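## Task

Move the tray's sample tube (orange dot on the cap) into the centre hole of an adapter in the centrifuge rotor, and the water blank (white dot) into the centre hole of the adapter directly across from it. Move the tray's remaining tube into the green rack. Every tube must be pushed fully down and every rotor bucket must end hanging vertically. A tube touching the floor is an immediate failure. The bottles on the tray must end upright on it, and the tray must end wholly on the work bench with nothing overhanging its edge. One or both robots may be used. Finish by releasing everything and backing away. A robot that falls over or is left leaning is a failure, and anything held in place only by a robot at the end does not count.

## Robot and tools

Robots: two identical Hello Robot Stretch 3 units, r1 and r2. Each has a two-wheel differential base (0.33 m long, 0.34 m wide, passive omni wheel at the rear), a lift on a mast, and one telescoping arm that sticks out to the robot's RIGHT, ending in a wrist (yaw, pitch, roll) and a two-finger gripper with round 0.04 m pads. The base cannot move sideways; to move the gripper forward or back you drive the base. On-the-spot turns pivot about the wheel-axle midpoint, 0.05 m behind the front edge; with the arm in and the wrist folded the turning circle has radius 0.28 m, larger if the wrist is unfolded. Loose objects may occasionally get nudged by something.

Frames: the base frame has its origin on the floor between the drive wheels, x forward, y left, z up. hand_pose is in this frame, at the point where the closed fingertips meet; with all wrist joints at zero its x axis points up, y back along the arm toward the mast, z toward the rear. The odometry frame is the base frame where the scene began. Each robot reports in its own frames, so relative positions between robots come only from images, lidar_m, wrist_depth_mm and head_depth_mm.

execute_actions: arguments "actions" (a list holding one action, or empty to just read state and images) and optional "cameras" (names such as r1_head_camera, r2_wrist_camera, or "all"; omitted or null means all, [] means none). An action is an object keyed by "r1" and/or "r2"; each robot may get "base", "joints", and "contact_limits". base holds exactly one command, an offset from where the base last reported itself: {"translate_m": d}, metres, -1 to 1, positive forward; or {"rotate_rad": d}, radians, -3.2 to 3.2, positive counter-clockwise seen from above. joints are absolute targets by name: lift_m 0 to 1.1 (arm height), arm_m 0 to 0.52 (extension), wrist_yaw_rad -1.345 to 4.42 (0 along the arm, positive toward the front, 3.0 folded over the base), wrist_pitch_rad -1.57 to 0.451 (0 level, negative tips down), wrist_roll_rad -2.911 to 2.911 (0 fingers side by side), gripper_m -0.089 to 0.179 (larger is wider; actual tip gap is 0.007 m less when nearly shut, 0.025 m less when wide, zero below 0.007), head_pan_rad -3.953 to 1.73 (0 forward, positive left, -1.57 along the arm), head_tilt_rad -1.53 to 0.419 (negative down). contact_limits only accepts arm_m: a motor_effort percentage 1 to 100 at which arm motion halts with contact_stop; it also caps holding force until the next action. Everything in one action starts at once. Any unknown key or out-of-range number rejects the whole call. Joints or robots left out may keep pushing toward earlier targets without this showing in status.

wait: {"seconds": 0 to 10}; commands nothing, returns state and images. zoom_image: {"camera": name, "region": [x0, y0, x1, y1]} in pixels of that camera's latest full image, top-left origin, at most 504 by 504. finished_scene: {"scene": the current scene's number}; final, reports success. Replying without a tool call ends all remaining work.

Result lines: base_status and joint_status tell how each motion of the last accepted action ended: done (base done only means the wheels turned the commanded amount, slip included), off_target (resting short and possibly still pushing), contact_stop, time_out, torque_fault (the latter three drop the target and hold in place, unless slack). on_its_own covers uncommanded joints; "held at" gives the target being held. motor_effort is percent of maximum, positive toward larger joint values, bracket = peak during the last action; readings carry offsets and noise. Positive wheel effort pushes forward. base_odometry counts wheel turns; turned_by_wheels and turned_by_imu give turning since last result; base_tilt gives forward/right lean in degrees with a few degrees of fixed bias. lidar_m: 12 distances in metres, 30-degree sectors, first straight ahead then counter-clockwise (4th left, 7th behind, 10th right), scanning at 0.17 m height, range 0.15 to 12, "-" for nothing; misses glass and thin legs, sees other robots, own mast/arm can block sectors 5, 6, 9, 10. wrist_depth_mm (45 to 1000) and head_depth_mm (280 to 4000, image sideways) are 7x7 grids of median depths. The pictures line lists image order.

Speed: base goes 0.30 m/s and 1.9 rad/s only when lift_m < 0.30, arm_m < 0.03 and wrist_yaw_rad > 2.54; otherwise 0.10 m/s and 0.63 rad/s. Between calls the robots keep holding the last command.

Gripping: command gripper_m below the object's width to grasp (lower squeezes more; over-squeezing triggers a stall guard that weakens grip); release by commanding at least 0.02 above the contact value. Status and reading do not confirm a grasp; check the cameras.

Cautions: fold or unfold the wrist only with lift_m 0.32 to 0.95, wrist_pitch_rad -0.4 and roll near 0; once folded the lift may go down to 0.25. With yaw below -0.4, keep pitch at -0.5 or lower. Arm and lift stop and go slack on firm contact; a slack lift can sink under load or be pushed up by closing fingers. Base, wrist and head have no contact stop; a base off_target means it is still shoving. Wrist servos pushed hard cut out for 10 s. Pushing a high gripper (over about 0.45 m) against something rigid, repeated pushes, or driving while holding something fixed can tip the robot; if tilted, back off in small steps, free the gripper and lower the lift to about 0.2. Keep the robots apart: a base touching the other robot presses hard with any further travel, and robot-on-robot pressing fails the run. Shared carries are risky because the two bases travel slightly different distances. Avoid drops, slams and tubes reaching the floor.

Each tool is called after ">>>" as name(argument=value, ...), one argument or row to a line, values as JSON.

## Session

I'll start by looking at the current state.

>>> execute_actions(
  actions=[],
)

Scene clock: 0.00 s.
r1.base_odometry: x=+0.000 y=+0.000 heading=+0.000 (m, m, rad; r1's odometry frame)
r1.turned_by_wheels: +0.000 (rad since the last result)
r1.turned_by_imu: +0.000 (rad since the last result)
r1.base_tilt: forward=-1.0 right=+0.3 (deg)
r1.lidar_m: 1.25 1.80 3.00 3.19 0.84 0.82 0.87 2.23 3.76 1.58 1.21 1.18
r1.head_depth_mm: 1149 1146 1152 1152 1151 1155 1164 / 1221 1214 1219 1229 1225 1238 1225 / 1300 1295 1305 1309 1315 1309 1310 / 1388 1386 1389 1398 1405 1411 1412 / 1494 1495 1507 1511 1506 1509 1520 / 1612 1623 1636 1628 1640 1647 1652 / 1773 1767 1786 1785 1790 1796 1811
r1.base_status: not commanded
r1.joint_positions: lift_m=+0.365 arm_m=-0.002 wrist_yaw_rad=+3.047 wrist_pitch_rad=-0.461 wrist_roll_rad=-0.009 gripper_m=+0.037 head_pan_rad=+0.017 head_tilt_rad=+0.011
r1.joint_status: not commanded
r1.motor_effort: left_wheel=+0 right_wheel=+1 lift_m=+39 arm_m=-1 wrist_yaw_rad=+0 wrist_pitch_rad=+4 wrist_roll_rad=+0 gripper_m=+1 head_pan_rad=+1 head_tilt_rad=+1 (%)
r1.hand_pose: x=-0.0006 y=+0.0745 z=+0.3677 quat_wxyz=(+0.194, +0.692, +0.130, +0.683) (m; r1's base frame)
r1.wrist_depth_mm: - - - - - - - / - - - - - - - / 765 999 992 - - - - / 821 799 822 799 817 817 829 / 663 658 - 672 700 684 691 / 563 576 - 572 574 591 581 / 507 - - - 507 503 510
r2.base_odometry: x=+0.000 y=+0.000 heading=+0.000 (m, m, rad; r2's odometry frame)
r2.turned_by_wheels: +0.000 (rad since the last result)
r2.turned_by_imu: +0.000 (rad since the last result)
r2.base_tilt: forward=+2.9 right=-1.0 (deg)
r2.lidar_m: 1.32 4.94 1.69 1.06 0.95 0.96 1.16 2.23 3.76 4.19 1.07 1.09
r2.head_depth_mm: 2220 3520 - - - 1394 2116 / 2219 3465 - - - 1482 2202 / 2241 3501 - - 2337 1710 2083 / 2262 3532 - - 2049 1903 1918 / 2240 3302 - 2164 2163 2180 2158 / 2254 3266 - - - 2871 2249 / 2245 3319 - - - 3206 2233
r2.base_status: not commanded
r2.joint_positions: lift_m=+0.377 arm_m=-0.003 wrist_yaw_rad=+2.864 wrist_pitch_rad=-0.628 wrist_roll_rad=+0.016 gripper_m=+0.037 head_pan_rad=-0.010 head_tilt_rad=-0.021
r2.joint_status: not commanded
r2.motor_effort: left_wheel=+2 right_wheel=+0 lift_m=+20 arm_m=+0 wrist_yaw_rad=+0 wrist_pitch_rad=+7 wrist_roll_rad=+1 gripper_m=+1 head_pan_rad=+0 head_tilt_rad=+3 (%)
r2.hand_pose: x=+0.0318 y=+0.0436 z=+0.3457 quat_wxyz=(+0.311, +0.701, +0.121, +0.630) (m; r2's base frame)
r2.wrist_depth_mm: - 989 - - - - - / - - 994 939 923 903 872 / 812 - 819 789 774 738 730 / 733 - 690 674 658 640 629 / 622 608 610 584 585 572 549 / 549 556 - 524 502 498 489 / 496 - - - 456 448 444
pictures: r1_head_camera (sideways: a quarter turn clockwise sets it upright), r1_nav_camera (sideways: a quarter turn counterclockwise sets it upright), r1_wrist_camera, r2_head_camera (sideways: a quarter turn clockwise sets it upright), r2_nav_camera (sideways: a quarter turn counterclockwise sets it upright), r2_wrist_camera
Images, in order (width x height): r1_head_camera 896x504, r1_nav_camera 672x504, r1_wrist_camera 644x364, r2_head_camera 896x504, r2_nav_camera 672x504, r2_wrist_camera 644x364.

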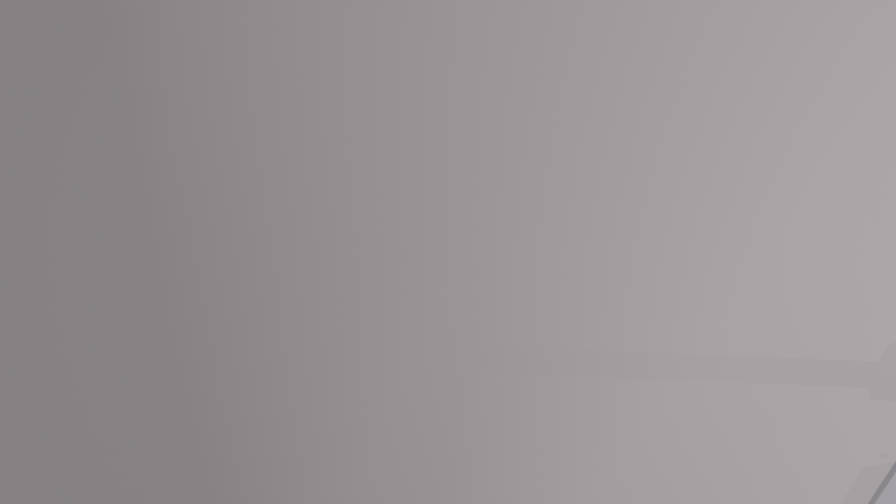

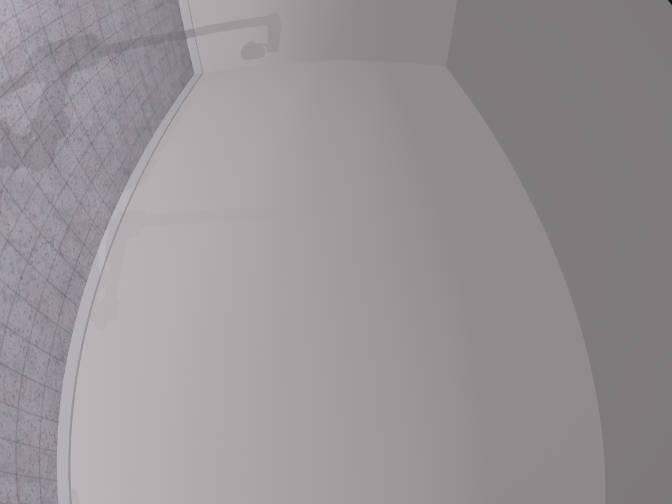

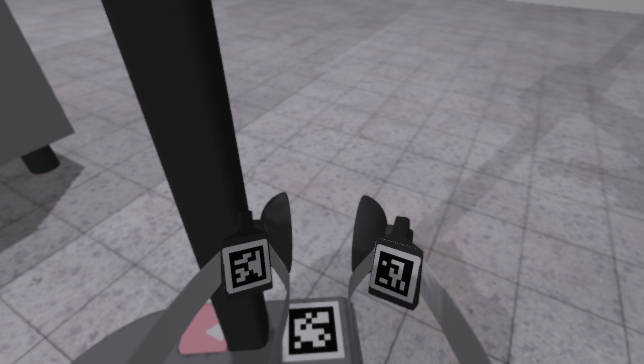

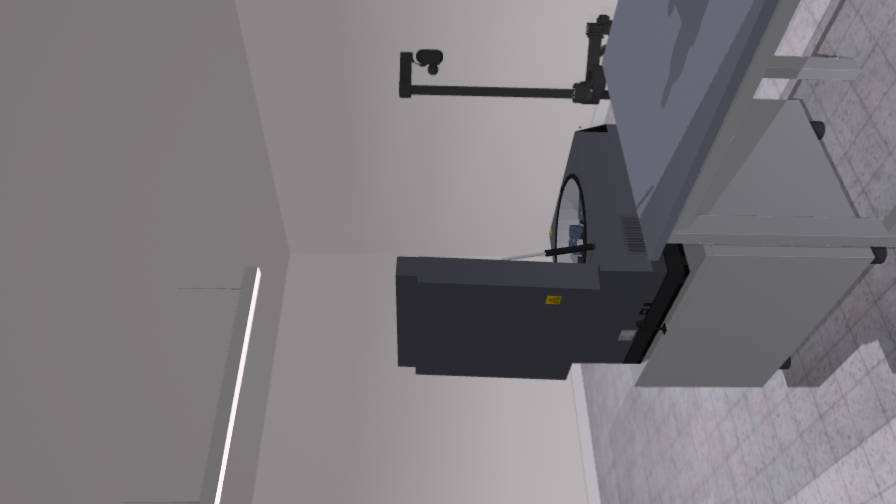

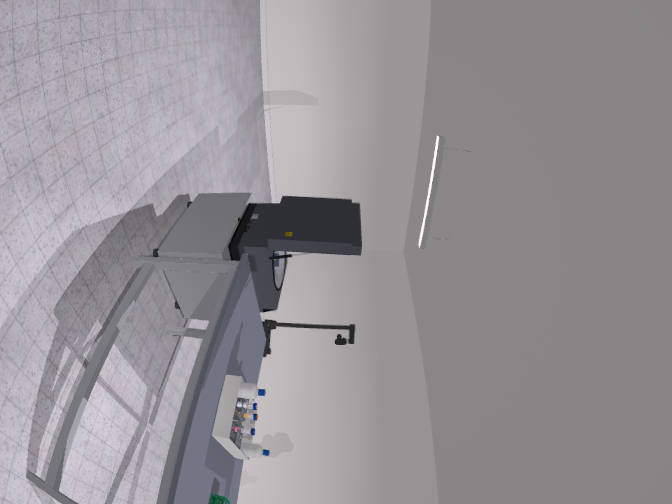

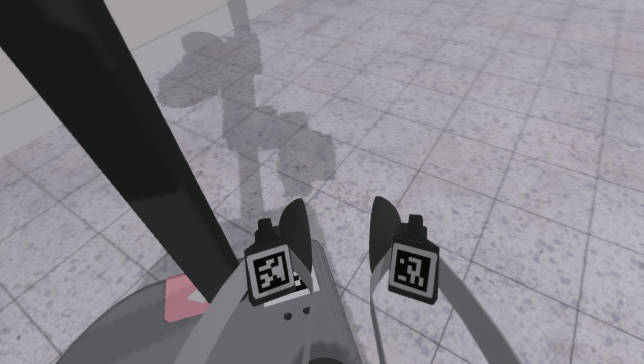

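>>> execute_actions(
  actions=[
    {"r1": {"joints": {"head_pan_rad": -3.0, "head_tilt_rad": -0.5}}, "r2": {"joints": {"head_pan_rad": -0.6, "head_tilt_rad": -0.4}}},
  ],
  cameras=["r1_head_camera", "r1_nav_camera", "r2_head_camera", "r2_nav_camera"],
)

Scene clock: 6.93 s.
r1.base_odometry: x=+0.000 y=+0.000 heading=+0.000 (m, m, rad; r1's odometry frame)
r1.turned_by_wheels: +0.000 (rad since the last result)
r1.turned_by_imu: -0.001 (rad since the last result)
r1.base_tilt: forward=-1.1 right=+0.2 (deg)
r1.lidar_m: 1.25 1.80 3.00 3.17 0.84 0.82 0.87 2.24 3.75 1.58 1.21 1.18
r1.head_depth_mm: 3424 3670 1630 1698 1044 1119 1254 / 3692 3911 1465 2375 1172 1253 1291 / 3968 - 1455 1255 1818 1519 1322 / - - 1450 2267 1906 1542 1313 / - - 1443 2431 1902 1552 1311 / - 2394 1606 2441 1888 1536 1303 / - - 2938 2427 1891 1539 1311
r1.base_status: not commanded
r1.joint_positions: lift_m=+0.365 arm_m=-0.002 wrist_yaw_rad=+3.047 wrist_pitch_rad=-0.461 wrist_roll_rad=-0.009 gripper_m=+0.037 head_pan_rad=-2.993 head_tilt_rad=-0.494
r1.joint_status: all done
r1.motor_effort: left_wheel=+0(0) right_wheel=+0(0) lift_m=+40(39) arm_m=-1(0) wrist_yaw_rad=+0(0) wrist_pitch_rad=+4(4) wrist_roll_rad=+0(0) gripper_m=+1(0) head_pan_rad=-2(33) head_tilt_rad=-1(20) (%)
r1.hand_pose: x=-0.0006 y=+0.0745 z=+0.3677 quat_wxyz=(+0.194, +0.692, +0.130, +0.683) (m; r1's base frame)
r1.wrist_depth_mm: - - - - - - - / - - - - - - - / 768 985 997 983 - 994 - / 787 789 828 799 827 791 829 / 667 669 - 669 695 674 672 / 569 563 - 579 567 584 583 / 501 - - - 507 511 514
r2.base_odometry: x=+0.000 y=+0.000 heading=+0.000 (m, m, rad; r2's odometry frame)
r2.turned_by_wheels: +0.000 (rad since the last result)
r2.turned_by_imu: -0.001 (rad since the last result)
r2.base_tilt: forward=+2.9 right=-1.1 (deg)
r2.lidar_m: 1.32 4.93 1.69 1.06 0.95 0.96 1.16 2.23 3.75 4.17 1.08 1.09
r2.head_depth_mm: 3244 3542 3686 1340 2032 1780 1354 / 3377 3620 3792 1345 2123 1784 1406 / 3465 3675 3882 1349 2219 1784 1450 / 3595 3893 - 1351 2304 1792 1449 / 3692 3969 - 1346 2299 1673 1457 / 3801 - - 1423 2313 1682 1445 / 3904 - 3086 1529 2304 1672 1451
r2.base_status: not commanded
r2.joint_positions: lift_m=+0.377 arm_m=-0.003 wrist_yaw_rad=+2.864 wrist_pitch_rad=-0.628 wrist_roll_rad=+0.016 gripper_m=+0.037 head_pan_rad=-0.593 head_tilt_rad=-0.395
r2.joint_status: all done
r2.motor_effort: left_wheel=+1(1) right_wheel=+0(1) lift_m=+19(20) arm_m=+0(0) wrist_yaw_rad=+1(0) wrist_pitch_rad=+7(6) wrist_roll_rad=+1(1) gripper_m=+0(0) head_pan_rad=-3(21) head_tilt_rad=-2(24) (%)
r2.hand_pose: x=+0.0318 y=+0.0436 z=+0.3457 quat_wxyz=(+0.311, +0.701, +0.121, +0.630) (m; r2's base frame)
r2.wrist_depth_mm: - - - - - - - / - - 988 955 940 901 876 / 812 - 823 808 778 746 735 / 726 - 684 672 663 649 628 / 618 615 614 580 582 561 555 / 545 552 - 523 494 506 489 / 490 - - - 458 450 450
pictures: r1_head_camera (sideways: a quarter turn clockwise sets it upright), r1_nav_camera (sideways: a quarter turn counterclockwise sets it upright), r2_head_camera (sideways: a quarter turn clockwise sets it upright), r2_nav_camera (sideways: a quarter turn counterclockwise sets it upright)
Images, in order (width x height): r1_head_camera 896x504, r1_nav_camera 672x504, r2_head_camera 896x504, r2_nav_camera 672x504.

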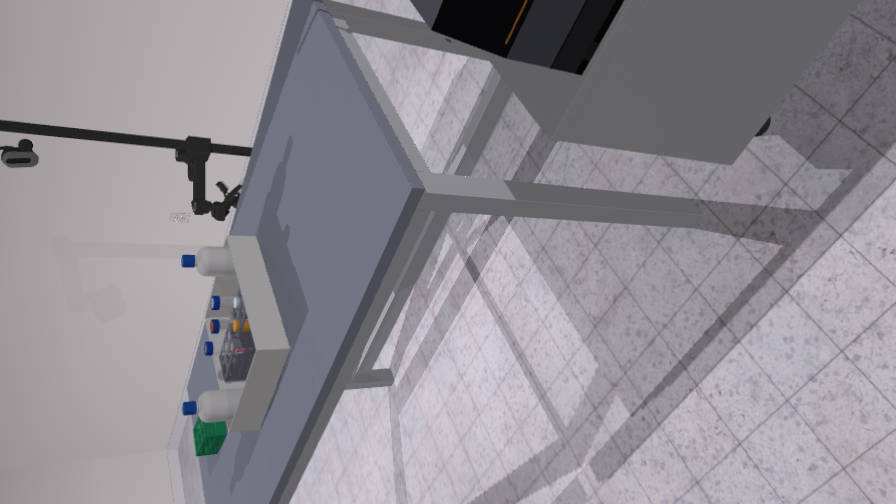

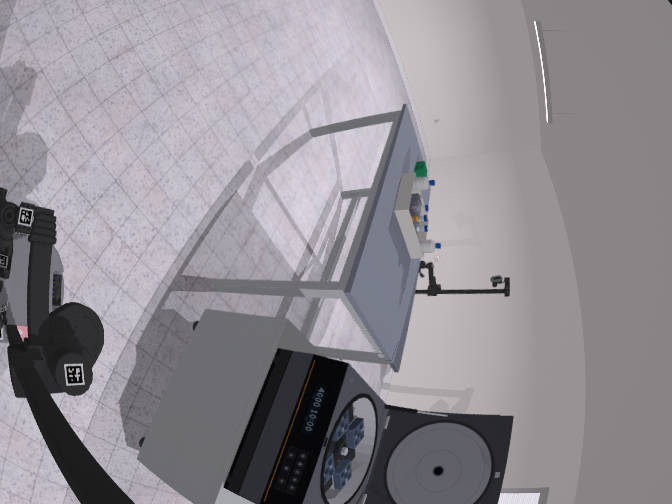

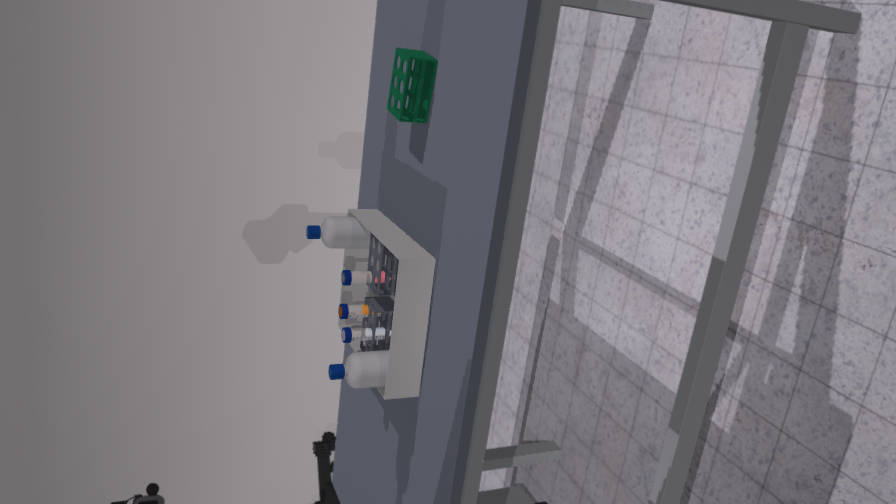

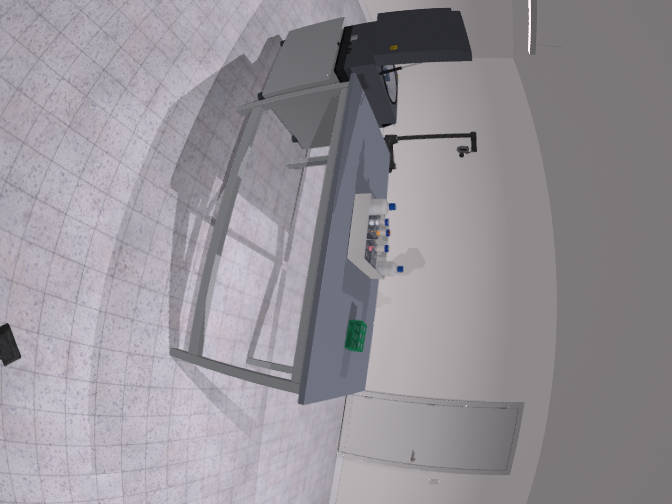

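>>> zoom_image(
  camera="r2_head_camera",
  region=[290, 30, 470, 420],
)

>>> zoom_image(
  camera="r1_head_camera",
  region=[160, 220, 320, 470],
)

>>> zoom_image(
  camera="r1_nav_camera",
  region=[200, 300, 540, 504],
)

Region (290, 30, 470, 420) of r2_head_camera's 896x504 image, scaled by 1.292, with more detail than that image has; it fills the left 233 columns of this view, and the rest is white.

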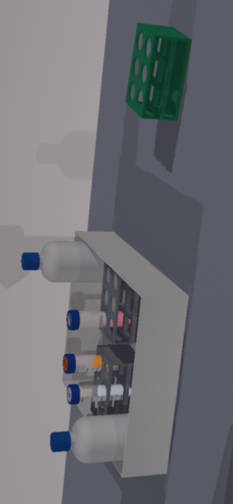

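Region (160, 220, 320, 470) of r1_head_camera's 896x504 image, scaled by 2.016, with more detail than that image has; it fills the left 323 columns of this view, and the rest is white.

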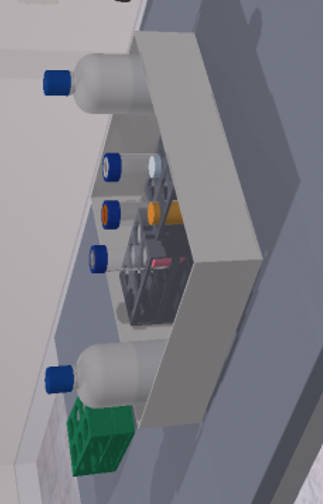

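Region (200, 300, 540, 504) of r1_nav_camera's 672x504 image, scaled by 1.482, with more detail than that image has; it fills the top 302 rows of this view, and the rest is white.

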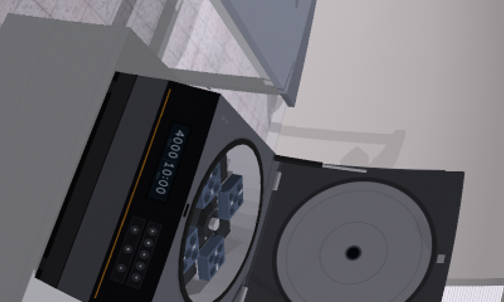

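>>> execute_actions(
  actions=[
    {"r1": {"joints": {"lift_m": 0.28, "wrist_pitch_rad": -0.4, "head_pan_rad": -3.3, "head_tilt_rad": -0.7}}, "r2": {"joints": {"lift_m": 0.28, "wrist_pitch_rad": -0.4, "wrist_yaw_rad": 3.0, "head_pan_rad": -0.3, "head_tilt_rad": -0.5}, "base": {"rotate_rad": -0.305}}},
  ],
  cameras=["r1_head_camera", "r1_nav_camera", "r2_nav_camera"],
)

Scene clock: 115.80 s.
r1.base_odometry: x=+0.000 y=+0.000 heading=+0.000 (m, m, rad; r1's odometry frame)
r1.turned_by_wheels: +0.000 (rad since the last result)
r1.turned_by_imu: -0.001 (rad since the last result)
r1.base_tilt: forward=-1.1 right=+0.4 (deg)
r1.lidar_m: 1.25 1.80 3.00 3.17 0.84 0.82 0.86 2.24 3.76 1.58 1.21 1.18
r1.head_depth_mm: 1227 1251 930 997 1141 1317 1200 / 3221 1229 961 1060 1225 1355 1203 / 3405 2963 999 1117 1319 1370 1192 / 3507 1536 1814 1189 1429 1356 1197 / 3653 1310 2195 1794 1536 1354 1190 / 2909 1250 1249 1823 1578 1357 1191 / 1700 1242 2248 1872 1570 1349 1190
r1.base_status: not commanded
r1.joint_positions: lift_m=+0.280 arm_m=-0.002 wrist_yaw_rad=+3.047 wrist_pitch_rad=-0.423 wrist_roll_rad=-0.009 gripper_m=+0.037 head_pan_rad=-3.293 head_tilt_rad=-0.691
r1.joint_status: all done
r1.motor_effort: left_wheel=+0(0) right_wheel=+0(0) lift_m=+26(33) arm_m=-1(1) wrist_yaw_rad=+1(0) wrist_pitch_rad=+7(5) wrist_roll_rad=+0(0) gripper_m=+0(1) head_pan_rad=-3(18) head_tilt_rad=-3(13) (%)
r1.hand_pose: x=-0.0001 y=+0.0795 z=+0.2921 quat_wxyz=(+0.181, +0.694, +0.116, +0.687) (m; r1's base frame)
r1.wrist_depth_mm: - - - - - - - / - - - - - - - / 792 857 872 904 892 907 916 / 689 700 706 699 706 702 724 / 571 580 - 577 603 593 590 / 491 524 - - 481 500 506 / - - - - 434 432 434
r2.base_odometry: x=+0.000 y=+0.000 heading=-0.305 (m, m, rad; r2's odometry frame)
r2.turned_by_wheels: -0.305 (rad since the last result)
r2.turned_by_imu: -0.307 (rad since the last result)
r2.base_tilt: forward=+2.8 right=-1.0 (deg)
r2.lidar_m: 1.13 1.61 3.21 1.30 0.98 0.95 1.00 1.41 3.73 3.93 3.85 1.07
r2.head_depth_mm: 3268 3501 1596 1196 1942 1483 1342 / 3384 3595 1506 1195 2016 1523 1342 / 3473 3707 1605 1265 2012 1523 1343 / 3574 3841 1525 1268 2012 1541 1348 / 3640 3963 1521 2355 2022 1582 1348 / 3824 - 1424 2434 2003 1613 1349 / 3907 - 1625 2409 2022 1610 1344
r2.base_status: done
r2.joint_positions: lift_m=+0.280 arm_m=-0.003 wrist_yaw_rad=+2.997 wrist_pitch_rad=-0.420 wrist_roll_rad=+0.016 gripper_m=+0.037 head_pan_rad=-0.307 head_tilt_rad=-0.494
r2.joint_status: all done
r2.motor_effort: left_wheel=+4(10) right_wheel=-2(4) lift_m=+16(17) arm_m=+0(0) wrist_yaw_rad=+3(3) wrist_pitch_rad=+10(10) wrist_roll_rad=+1(1) gripper_m=+0(0) head_pan_rad=+2(18) head_tilt_rad=-2(12) (%)
r2.hand_pose: x=+0.0111 y=+0.0796 z=+0.2923 quat_wxyz=(+0.198, +0.705, +0.096, +0.674) (m; r2's base frame)
r2.wrist_depth_mm: 797 - - - - - - / 856 - - - - - - / 859 948 968 944 898 872 836 / 773 766 747 726 706 682 668 / 637 616 - 588 597 558 551 / 526 523 - - 471 478 471 / 464 - - - 420 417 410
pictures: r1_head_camera (sideways: a quarter turn clockwise sets it upright), r1_nav_camera (sideways: a quarter turn counterclockwise sets it upright), r2_nav_camera (sideways: a quarter turn counterclockwise sets it upright)
Images, in order (width x height): r1_head_camera 896x504, r1_nav_camera 672x504, r2_nav_camera 672x504.

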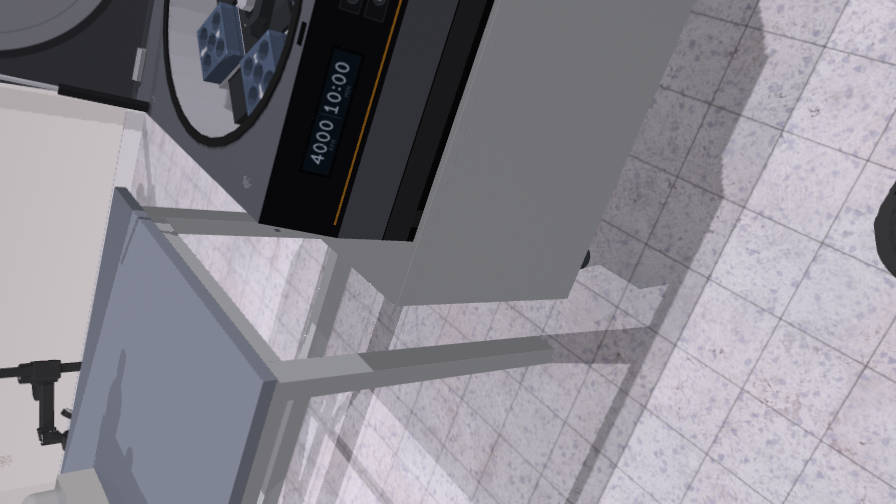

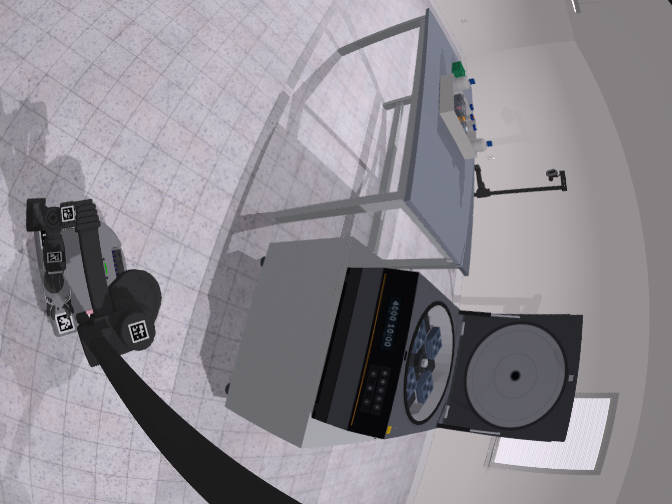

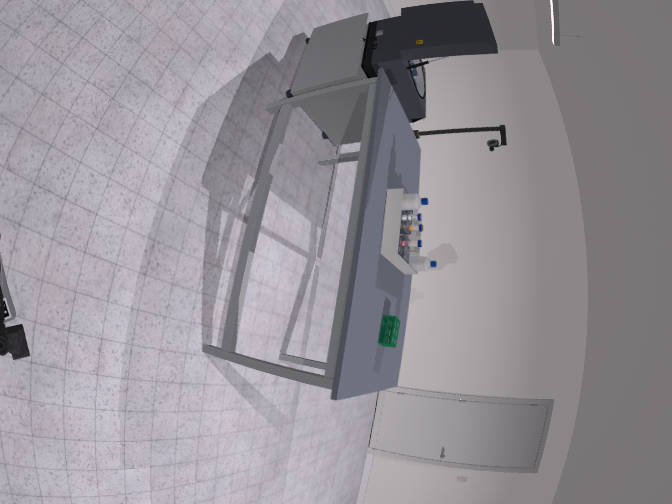

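>>> execute_actions(
  actions=[
    {"r1": {"base": {"translate_m": -0.5}}, "r2": {"base": {"translate_m": 0.79}}},
  ],
  cameras=["r1_nav_camera", "r2_nav_camera"],
)

>>> execute_actions(
  actions=[
    {"r1": {"base": {"rotate_rad": -2.155}, "joints": {"head_pan_rad": -2.0, "head_tilt_rad": -0.7}}, "r2": {"base": {"rotate_rad": 1.012}, "joints": {"head_pan_rad": -1.57, "head_tilt_rad": -0.7}}},
  ],
  cameras=["r1_head_camera", "r1_nav_camera", "r2_head_camera", "r2_nav_camera"],
)

Scene clock: 130.83 s.
r1.base_odometry: x=-0.500 y=+0.000 heading=+0.000 (m, m, rad; r1's odometry frame)
r1.turned_by_wheels: +0.000 (rad since the last result)
r1.turned_by_imu: -0.003 (rad since the last result)
r1.base_tilt: forward=-1.0 right=+0.3 (deg)
r1.lidar_m: 1.69 2.44 3.29 0.53 0.41 0.40 0.42 1.64 5.11 2.15 1.64 1.60
r1.head_depth_mm: 2779 2934 2137 710 614 654 781 / 2892 3064 2373 1057 639 711 865 / 3017 3113 1339 1585 908 799 964 / 3171 1264 995 1772 1579 852 1134 / 3360 1256 952 839 1578 1308 1196 / 3456 1245 950 769 908 1329 1192 / 3642 1239 942 786 1566 1358 1191
r1.base_status: done
r1.joint_positions: lift_m=+0.280 arm_m=-0.002 wrist_yaw_rad=+3.047 wrist_pitch_rad=-0.422 wrist_roll_rad=-0.009 gripper_m=+0.037 head_pan_rad=-3.293 head_tilt_rad=-0.692
r1.joint_status: not commanded
r1.motor_effort: left_wheel=+0(8) right_wheel=+0(7) lift_m=+25(25) arm_m=-1(1) wrist_yaw_rad=+1(0) wrist_pitch_rad=+6(6) wrist_roll_rad=+0(0) gripper_m=+1(0) head_pan_rad=-2(2) head_tilt_rad=-2(3) (%)
r1.hand_pose: x=-0.0001 y=+0.0796 z=+0.2922 quat_wxyz=(+0.180, +0.694, +0.116, +0.687) (m; r1's base frame)
r1.wrist_depth_mm: 340 - 571 - - - - / 356 404 635 - - - - / 373 441 729 889 915 911 916 / 385 479 708 692 714 730 731 / 406 567 - 584 603 590 586 / 473 525 - - 484 496 499 / - - - - 436 433 434
r2.base_odometry: x=+0.754 y=-0.237 heading=-0.305 (m, m, rad; r2's odometry frame)
r2.turned_by_wheels: +0.000 (rad since the last result)
r2.turned_by_imu: +0.005 (rad since the last result)
r2.base_tilt: forward=+2.9 right=-1.0 (deg)
r2.lidar_m: 0.44 0.63 4.51 2.19 1.65 1.61 1.69 2.39 4.16 0.57 0.43 0.42
r2.head_depth_mm: 2660 2849 3182 1032 821 659 551 / 2715 2988 3213 941 814 660 564 / 2812 3096 3329 1037 818 663 594 / 2919 3142 3431 1017 756 662 1253 / 3004 3284 3532 1043 762 664 1285 / 3084 3432 3646 1093 802 664 1312 / 3266 3511 3716 1093 827 681 1346
r2.base_status: done
r2.joint_positions: lift_m=+0.280 arm_m=-0.003 wrist_yaw_rad=+2.997 wrist_pitch_rad=-0.420 wrist_roll_rad=+0.016 gripper_m=+0.037 head_pan_rad=-0.307 head_tilt_rad=-0.495
r2.joint_status: not commanded
r2.motor_effort: left_wheel=+3(19) right_wheel=-2(4) lift_m=+16(17) arm_m=-1(0) wrist_yaw_rad=+3(2) wrist_pitch_rad=+10(10) wrist_roll_rad=+1(1) gripper_m=+0(0) head_pan_rad=+2(2) head_tilt_rad=-2(3) (%)
r2.hand_pose: x=+0.0110 y=+0.0797 z=+0.2924 quat_wxyz=(+0.198, +0.705, +0.096, +0.674) (m; r2's base frame)
r2.wrist_depth_mm: - - - - - - - / - - - - - - - / - - 982 956 896 874 835 / 790 761 743 721 703 678 665 / 641 614 - 586 594 560 546 / 528 524 - - 473 482 468 / 462 - - - 420 414 408
pictures: r1_nav_camera (sideways: a quarter turn counterclockwise sets it upright), r2_nav_camera (sideways: a quarter turn counterclockwise sets it upright)
Images, in order (width x height): r1_nav_camera 672x504, r2_nav_camera 672x504.

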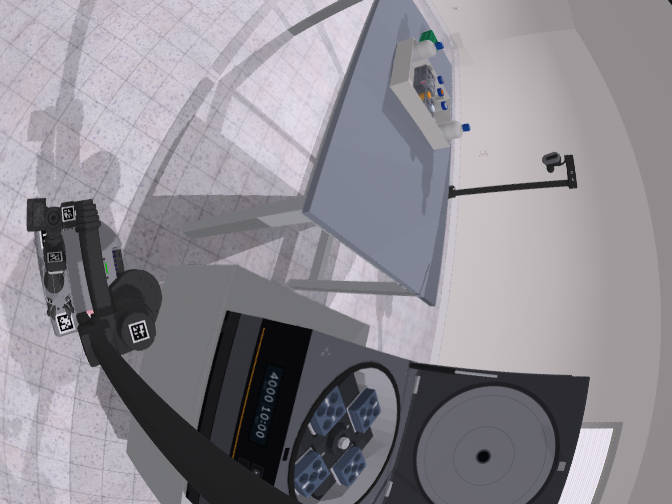

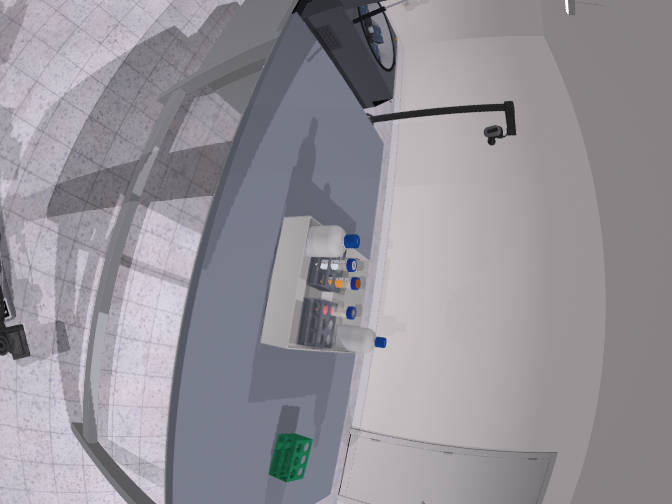

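Scene clock: 133.57 s.
r1.base_odometry: x=-0.500 y=+0.000 heading=-2.155 (m, m, rad; r1's odometry frame)
r1.turned_by_wheels: -2.155 (rad since the last result)
r1.turned_by_imu: -2.178 (rad since the last result)
r1.base_tilt: forward=-1.1 right=+0.2 (deg)
r1.lidar_m: 1.85 2.28 1.66 1.60 1.66 2.27 3.28 0.57 0.41 0.40 0.41 1.53
r1.head_depth_mm: 3561 3131 2339 1864 916 1317 1196 / 3347 3121 2378 732 796 1017 1199 / 3227 3095 918 710 737 918 1158 / 958 1060 966 780 696 831 1134 / 904 1008 950 793 663 774 1000 / 873 979 981 773 635 723 902 / 841 940 935 769 615 672 819
r1.base_status: done
r1.joint_positions: lift_m=+0.280 arm_m=-0.002 wrist_yaw_rad=+3.047 wrist_pitch_rad=-0.422 wrist_roll_rad=-0.009 gripper_m=+0.037 head_pan_rad=-2.007 head_tilt_rad=-0.692
r1.joint_status: all done
r1.motor_effort: left_wheel=+2(11) right_wheel=-2(7) lift_m=+25(25) arm_m=-1(1) wrist_yaw_rad=+0(1) wrist_pitch_rad=+6(6) wrist_roll_rad=+0(0) gripper_m=+0(0) head_pan_rad=+2(35) head_tilt_rad=-2(3) (%)
r1.hand_pose: x=-0.0001 y=+0.0796 z=+0.2922 quat_wxyz=(+0.180, +0.694, +0.116, +0.687) (m; r1's base frame)
r1.wrist_depth_mm: - - - - - - - / - - - - - - - / 881 883 898 917 906 915 903 / 699 696 714 719 709 712 710 / 571 581 - 579 598 587 592 / 488 523 - - 484 499 498 / - - - - 430 432 439
r2.base_odometry: x=+0.754 y=-0.237 heading=+0.707 (m, m, rad; r2's odometry frame)
r2.turned_by_wheels: +1.012 (rad since the last result)
r2.turned_by_imu: +1.013 (rad since the last result)
r2.base_tilt: forward=+2.9 right=-1.1 (deg)
r2.lidar_m: 4.53 2.29 1.67 1.61 1.67 2.29 4.15 0.60 0.44 0.42 0.44 0.60
r2.head_depth_mm: 2762 3062 1012 802 663 1329 1199 / 2808 3131 1019 804 663 1327 1212 / 2808 3078 1026 805 665 1343 1141 / 2848 3090 932 760 668 1333 1151 / 2840 3100 1012 748 669 1371 1171 / 2891 3147 874 757 670 1377 1167 / 2900 3208 877 745 670 1375 1151
r2.base_status: done
r2.joint_positions: lift_m=+0.280 arm_m=-0.003 wrist_yaw_rad=+2.997 wrist_pitch_rad=-0.420 wrist_roll_rad=+0.016 gripper_m=+0.037 head_pan_rad=-1.563 head_tilt_rad=-0.692
r2.joint_status: all done
r2.motor_effort: left_wheel=-2(9) right_wheel=+2(6) lift_m=+16(17) arm_m=+0(0) wrist_yaw_rad=+2(2) wrist_pitch_rad=+10(9) wrist_roll_rad=+1(0) gripper_m=-1(0) head_pan_rad=-2(32) head_tilt_rad=-3(16) (%)
r2.hand_pose: x=+0.0110 y=+0.0797 z=+0.2924 quat_wxyz=(+0.198, +0.705, +0.096, +0.674) (m; r2's base frame)
r2.wrist_depth_mm: - - - - - - - / - - - - - - - / - - 974 927 909 861 834 / 799 773 739 717 706 688 661 / 634 614 - 585 587 567 551 / 532 518 - - 472 478 469 / 465 - - - 424 415 410
pictures: r1_head_camera (sideways: a quarter turn clockwise sets it upright), r1_nav_camera (sideways: a quarter turn counterclockwise sets it upright), r2_head_camera (sideways: a quarter turn clockwise sets it upright), r2_nav_camera (sideways: a quarter turn counterclockwise sets it upright)
Images, in order (width x height): r1_head_camera 896x504, r1_nav_camera 672x504, r2_head_camera 896x504, r2_nav_camera 672x504.

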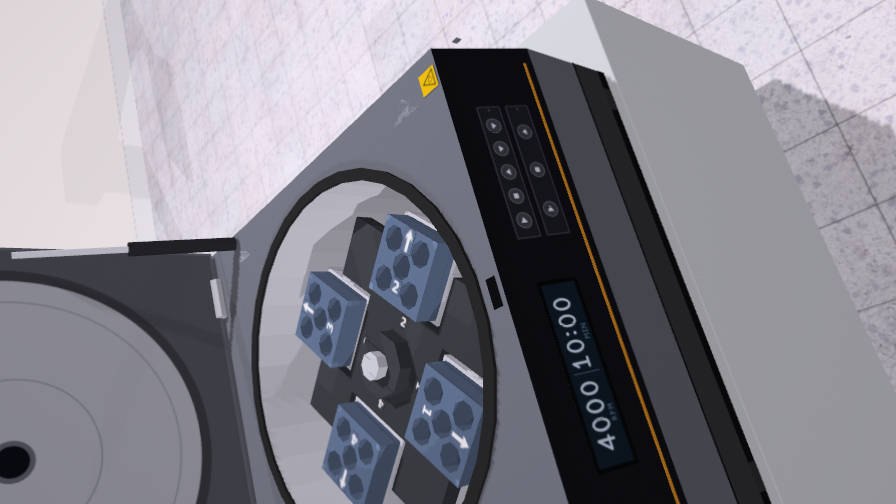

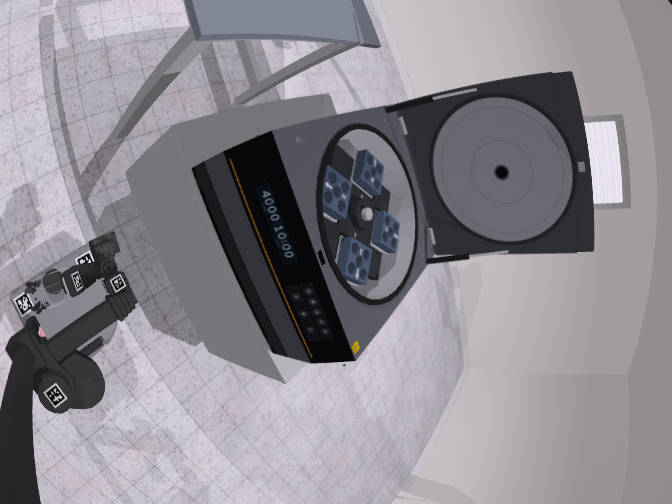

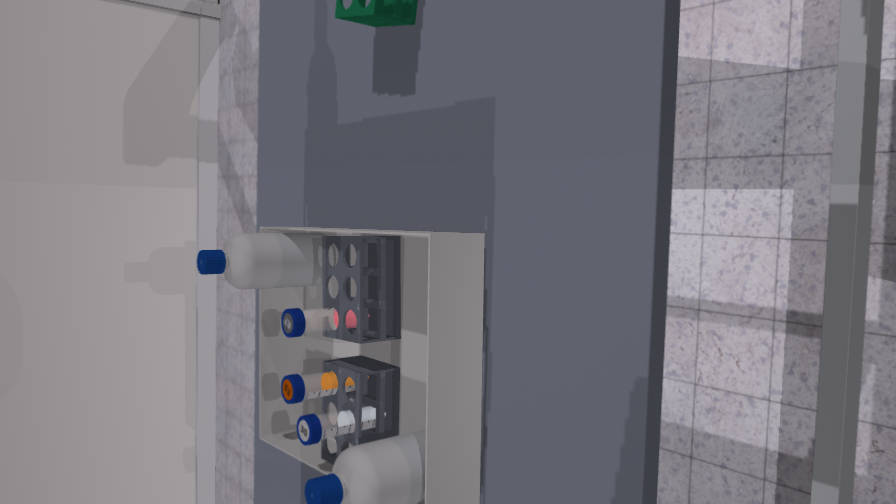

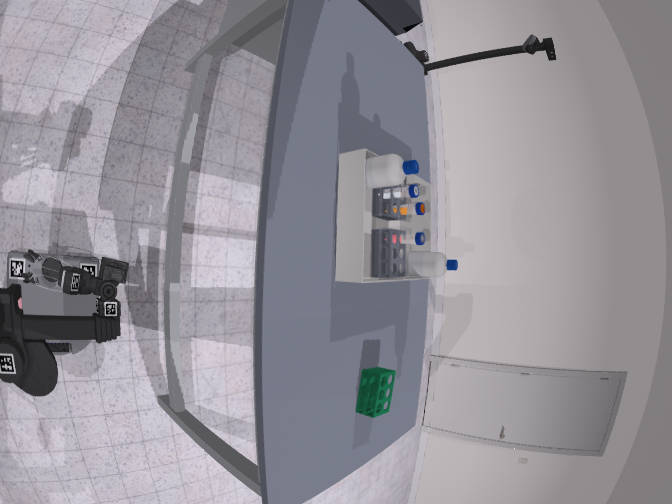

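>>> zoom_image(
  camera="r1_head_camera",
  region=[230, 160, 530, 504],
)

>>> zoom_image(
  camera="r2_head_camera",
  region=[180, 220, 500, 504],
)

Region (230, 160, 530, 504) of r1_head_camera's 896x504 image, scaled by 1.465, with more detail than that image has; it fills the left 440 columns of this view, and the rest is white.

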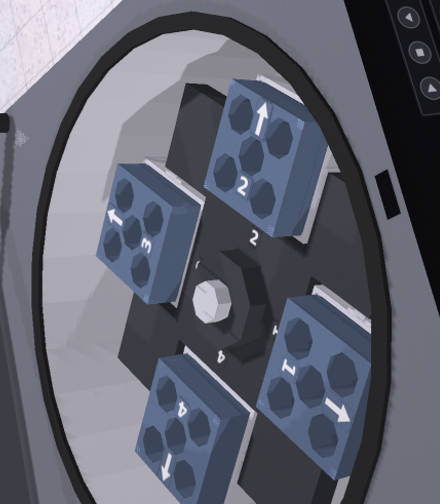

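Region (180, 220, 500, 504) of r2_head_camera's 896x504 image, scaled by 1.575, with more detail than that image has; it fills the top 447 rows of this view, and the rest is white.

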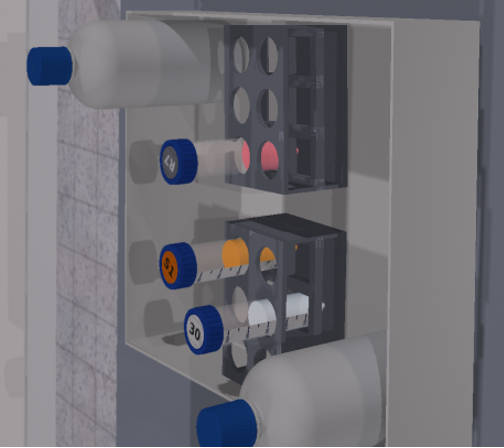

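>>> execute_actions(
  actions=[
    {"r1": {"base": {"translate_m": 0.93}, "joints": {"head_pan_rad": -1.57, "head_tilt_rad": -0.65}}, "r2": {"base": {"translate_m": 0.15}, "joints": {"lift_m": 0.94}}},
  ],
  cameras=["r1_head_camera", "r2_head_camera"],
)

Scene clock: 260.40 s.
r1.base_odometry: x=-1.013 y=-0.776 heading=-2.155 (m, m, rad; r1's odometry frame)
r1.turned_by_wheels: +0.000 (rad since the last result)
r1.turned_by_imu: +0.001 (rad since the last result)
r1.base_tilt: forward=-1.1 right=+0.3 (deg)
r1.lidar_m: 4.54 2.24 1.66 1.60 1.66 2.27 4.21 0.68 1.02 1.08 1.12 0.96
r1.head_depth_mm: 2831 3067 1032 814 673 1376 1214 / 2799 3110 1027 812 670 1370 1213 / 2806 3095 1027 810 671 1377 1217 / 2774 3127 953 807 669 1372 1217 / 2787 3058 897 742 666 1360 1210 / 2776 3044 976 744 665 1385 1205 / 2847 3103 971 732 663 1377 1205
r1.base_status: done
r1.joint_positions: lift_m=+0.280 arm_m=-0.002 wrist_yaw_rad=+3.047 wrist_pitch_rad=-0.422 wrist_roll_rad=-0.009 gripper_m=+0.037 head_pan_rad=-1.577 head_tilt_rad=-0.655
r1.joint_status: all done
r1.motor_effort: left_wheel=+2(11) right_wheel=-1(4) lift_m=+25(25) arm_m=-1(1) wrist_yaw_rad=+0(1) wrist_pitch_rad=+6(6) wrist_roll_rad=+0(1) gripper_m=+0(1) head_pan_rad=+2(24) head_tilt_rad=+2(5) (%)
r1.hand_pose: x=-0.0001 y=+0.0796 z=+0.2923 quat_wxyz=(+0.180, +0.694, +0.116, +0.687) (m; r1's base frame)
r1.wrist_depth_mm: - - - - - - - / - - - - - - - / 885 884 883 907 902 901 908 / 685 694 700 713 713 714 717 / 574 576 - 583 603 585 595 / 485 523 - - 481 499 500 / - - - - 434 440 433
r2.base_odometry: x=+0.868 y=-0.140 heading=+0.707 (m, m, rad; r2's odometry frame)
r2.turned_by_wheels: +0.000 (rad since the last result)
r2.turned_by_imu: +0.000 (rad since the last result)
r2.base_tilt: forward=+2.9 right=-0.9 (deg)
r2.lidar_m: 4.39 2.28 1.68 1.61 1.67 2.28 4.28 0.60 0.44 0.42 0.44 0.60
r2.head_depth_mm: 2767 3070 1020 803 696 - 1136 / 2753 3097 960 749 698 - - / 2791 3096 914 753 700 - - / 2836 3097 983 759 702 - 1041 / 2823 3025 824 735 704 - 1150 / 2903 3186 1035 787 670 1375 1174 / 2900 3219 1039 818 672 1373 1156
r2.base_status: done
r2.joint_positions: lift_m=+0.940 arm_m=-0.003 wrist_yaw_rad=+2.998 wrist_pitch_rad=-0.419 wrist_roll_rad=+0.016 gripper_m=+0.037 head_pan_rad=-1.563 head_tilt_rad=-0.692
r2.joint_status: all done
r2.motor_effort: left_wheel=-2(14) right_wheel=+1(6) lift_m=+23(27) arm_m=+0(1) wrist_yaw_rad=+2(2) wrist_pitch_rad=+10(10) wrist_roll_rad=+1(0) gripper_m=+0(0) head_pan_rad=-3(2) head_tilt_rad=-4(3) (%)
r2.hand_pose: x=+0.0109 y=+0.0798 z=+0.9521 quat_wxyz=(+0.198, +0.705, +0.096, +0.674) (m; r2's base frame)
r2.wrist_depth_mm: - - - - - - - / - - - - - - - / - - - - - - - / - - - - - - - / - - - - - - - / - - - - - - - / - - - - - - -
pictures: r1_head_camera (sideways: a quarter turn clockwise sets it upright), r2_head_camera (sideways: a quarter turn clockwise sets it upright)
Images, in order (width x height): r1_head_camera 896x504, r2_head_camera 896x504.

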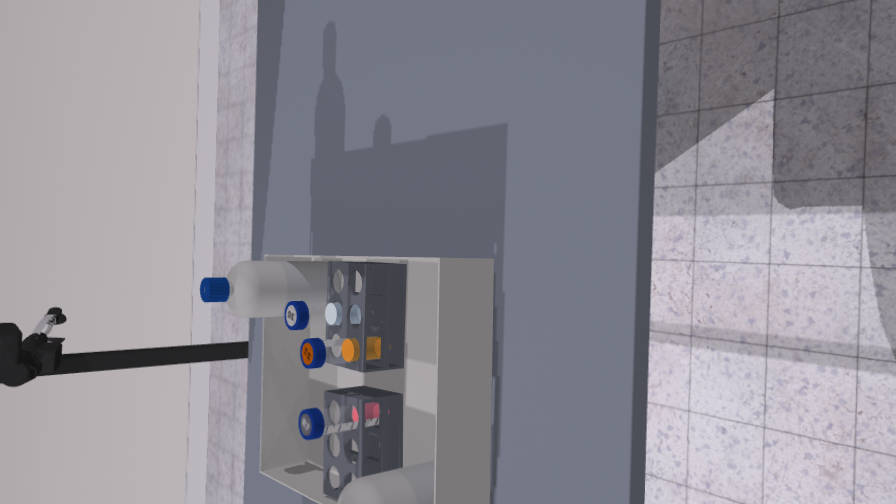

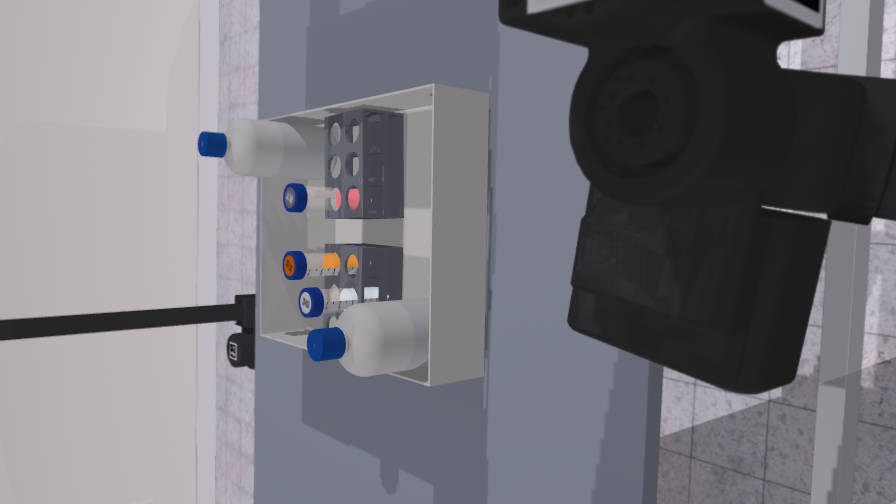

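>>> execute_actions(
  actions=[
    {"r1": {"base": {"translate_m": 0.13}, "joints": {"lift_m": 0.94}}, "r2": {"joints": {"wrist_yaw_rad": 0.0, "gripper_m": 0.09}}},
  ],
  cameras=["r1_head_camera", "r2_head_camera", "r2_wrist_camera"],
)

Scene clock: 273.17 s.
r1.base_odometry: x=-1.084 y=-0.884 heading=-2.155 (m, m, rad; r1's odometry frame)
r1.turned_by_wheels: +0.000 (rad since the last result)
r1.turned_by_imu: -0.002 (rad since the last result)
r1.base_tilt: forward=-1.1 right=+0.3 (deg)
r1.lidar_m: 4.42 2.24 1.67 1.60 1.66 2.28 1.56 0.79 1.12 1.08 1.13 0.84
r1.head_depth_mm: 2824 3057 1033 829 - - 1200 / 2818 3113 1031 791 707 - 1207 / 2806 3059 896 742 705 - - / 2769 3083 985 742 703 - 1189 / 2709 3078 980 736 699 - 1186 / 2840 3039 977 722 682 - 1190 / 2829 3095 1012 803 664 1386 1210
r1.base_status: done
r1.joint_positions: lift_m=+0.940 arm_m=-0.002 wrist_yaw_rad=+3.047 wrist_pitch_rad=-0.422 wrist_roll_rad=-0.009 gripper_m=+0.037 head_pan_rad=-1.577 head_tilt_rad=-0.655
r1.joint_status: all done
r1.motor_effort: left_wheel=+2(11) right_wheel=-2(6) lift_m=+50(51) arm_m=-1(1) wrist_yaw_rad=+0(0) wrist_pitch_rad=+6(6) wrist_roll_rad=+0(0) gripper_m=+0(1) head_pan_rad=+3(2) head_tilt_rad=+2(2) (%)
r1.hand_pose: x=-0.0001 y=+0.0796 z=+0.9514 quat_wxyz=(+0.180, +0.694, +0.116, +0.687) (m; r1's base frame)
r1.wrist_depth_mm: - - - - - - - / - - - - - - - / - - - - - - - / - - - - - - - / - - - - - - - / - - - - - - - / - - - - - - -
r2.base_odometry: x=+0.868 y=-0.140 heading=+0.707 (m, m, rad; r2's odometry frame)
r2.turned_by_wheels: +0.000 (rad since the last result)
r2.turned_by_imu: -0.001 (rad since the last result)
r2.base_tilt: forward=+3.0 right=-1.0 (deg)
r2.lidar_m: 4.35 2.28 1.67 1.61 1.68 2.29 4.30 0.60 0.44 0.42 0.44 0.60
r2.head_depth_mm: 2768 3089 1017 801 - - - / 2845 3043 963 789 - - - / 2834 3040 915 831 - - - / 1512 3035 981 796 650 1337 1144 / 2873 3134 824 732 669 1374 1172 / 2879 3190 1033 789 671 1381 1164 / 2858 3224 1036 814 672 1378 1156
r2.base_status: not commanded
r2.joint_positions: lift_m=+0.940 arm_m=-0.003 wrist_yaw_rad=+0.004 wrist_pitch_rad=-0.419 wrist_roll_rad=+0.016 gripper_m=+0.090 head_pan_rad=-1.563 head_tilt_rad=-0.692
r2.joint_status: all done
r2.motor_effort: left_wheel=-2(2) right_wheel=+1(1) lift_m=+23(23) arm_m=+0(0) wrist_yaw_rad=-2(3) wrist_pitch_rad=+9(9) wrist_roll_rad=+0(1) gripper_m=-1(80) head_pan_rad=-3(3) head_tilt_rad=-3(4) (%)
r2.hand_pose: x=-0.0207 y=-0.3663 z=+0.9521 quat_wxyz=(+0.687, +0.148, -0.697, -0.147) (m; r2's base frame)
r2.wrist_depth_mm: - - - - - - - / - - - 760 - - - / 794 752 421 626 645 624 555 / 596 576 430 446 509 521 506 / 470 466 452 442 435 425 414 / 396 391 364 374 368 360 356 / 339 336 328 322 319 312 307
pictures: r1_head_camera (sideways: a quarter turn clockwise sets it upright), r2_head_camera (sideways: a quarter turn clockwise sets it upright), r2_wrist_camera
Images, in order (width x height): r1_head_camera 896x504, r2_head_camera 896x504, r2_wrist_camera 644x364.

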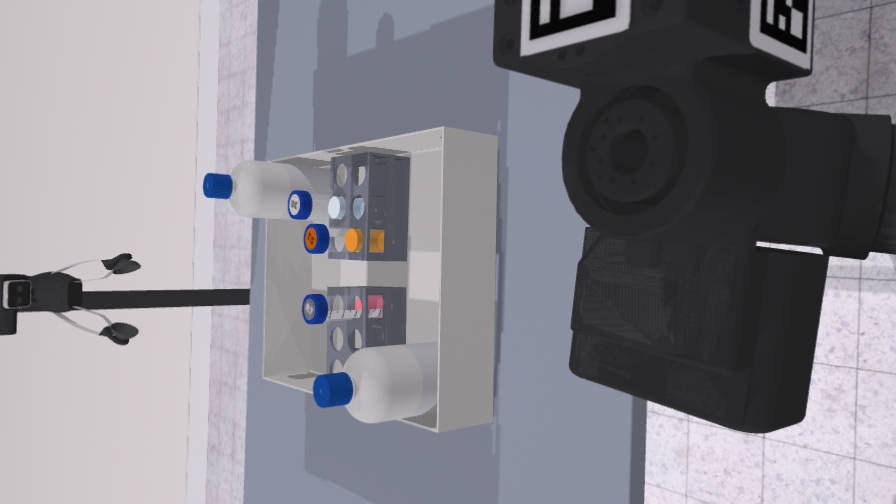

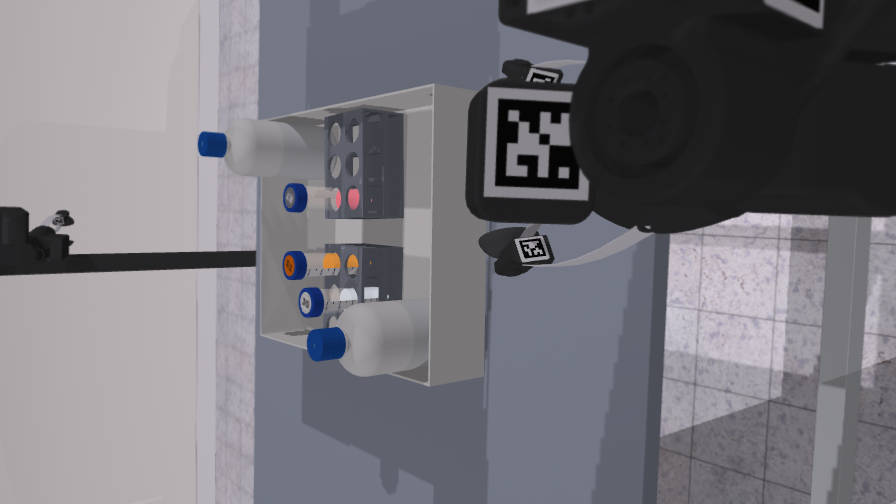

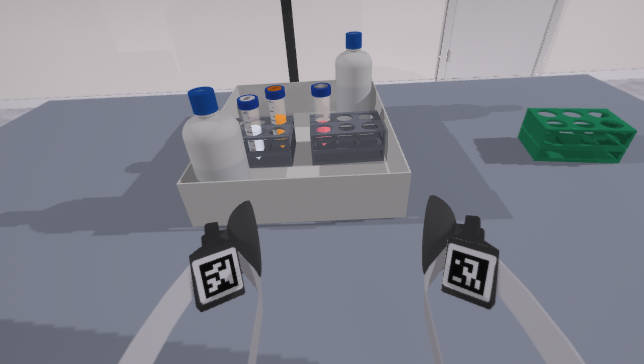

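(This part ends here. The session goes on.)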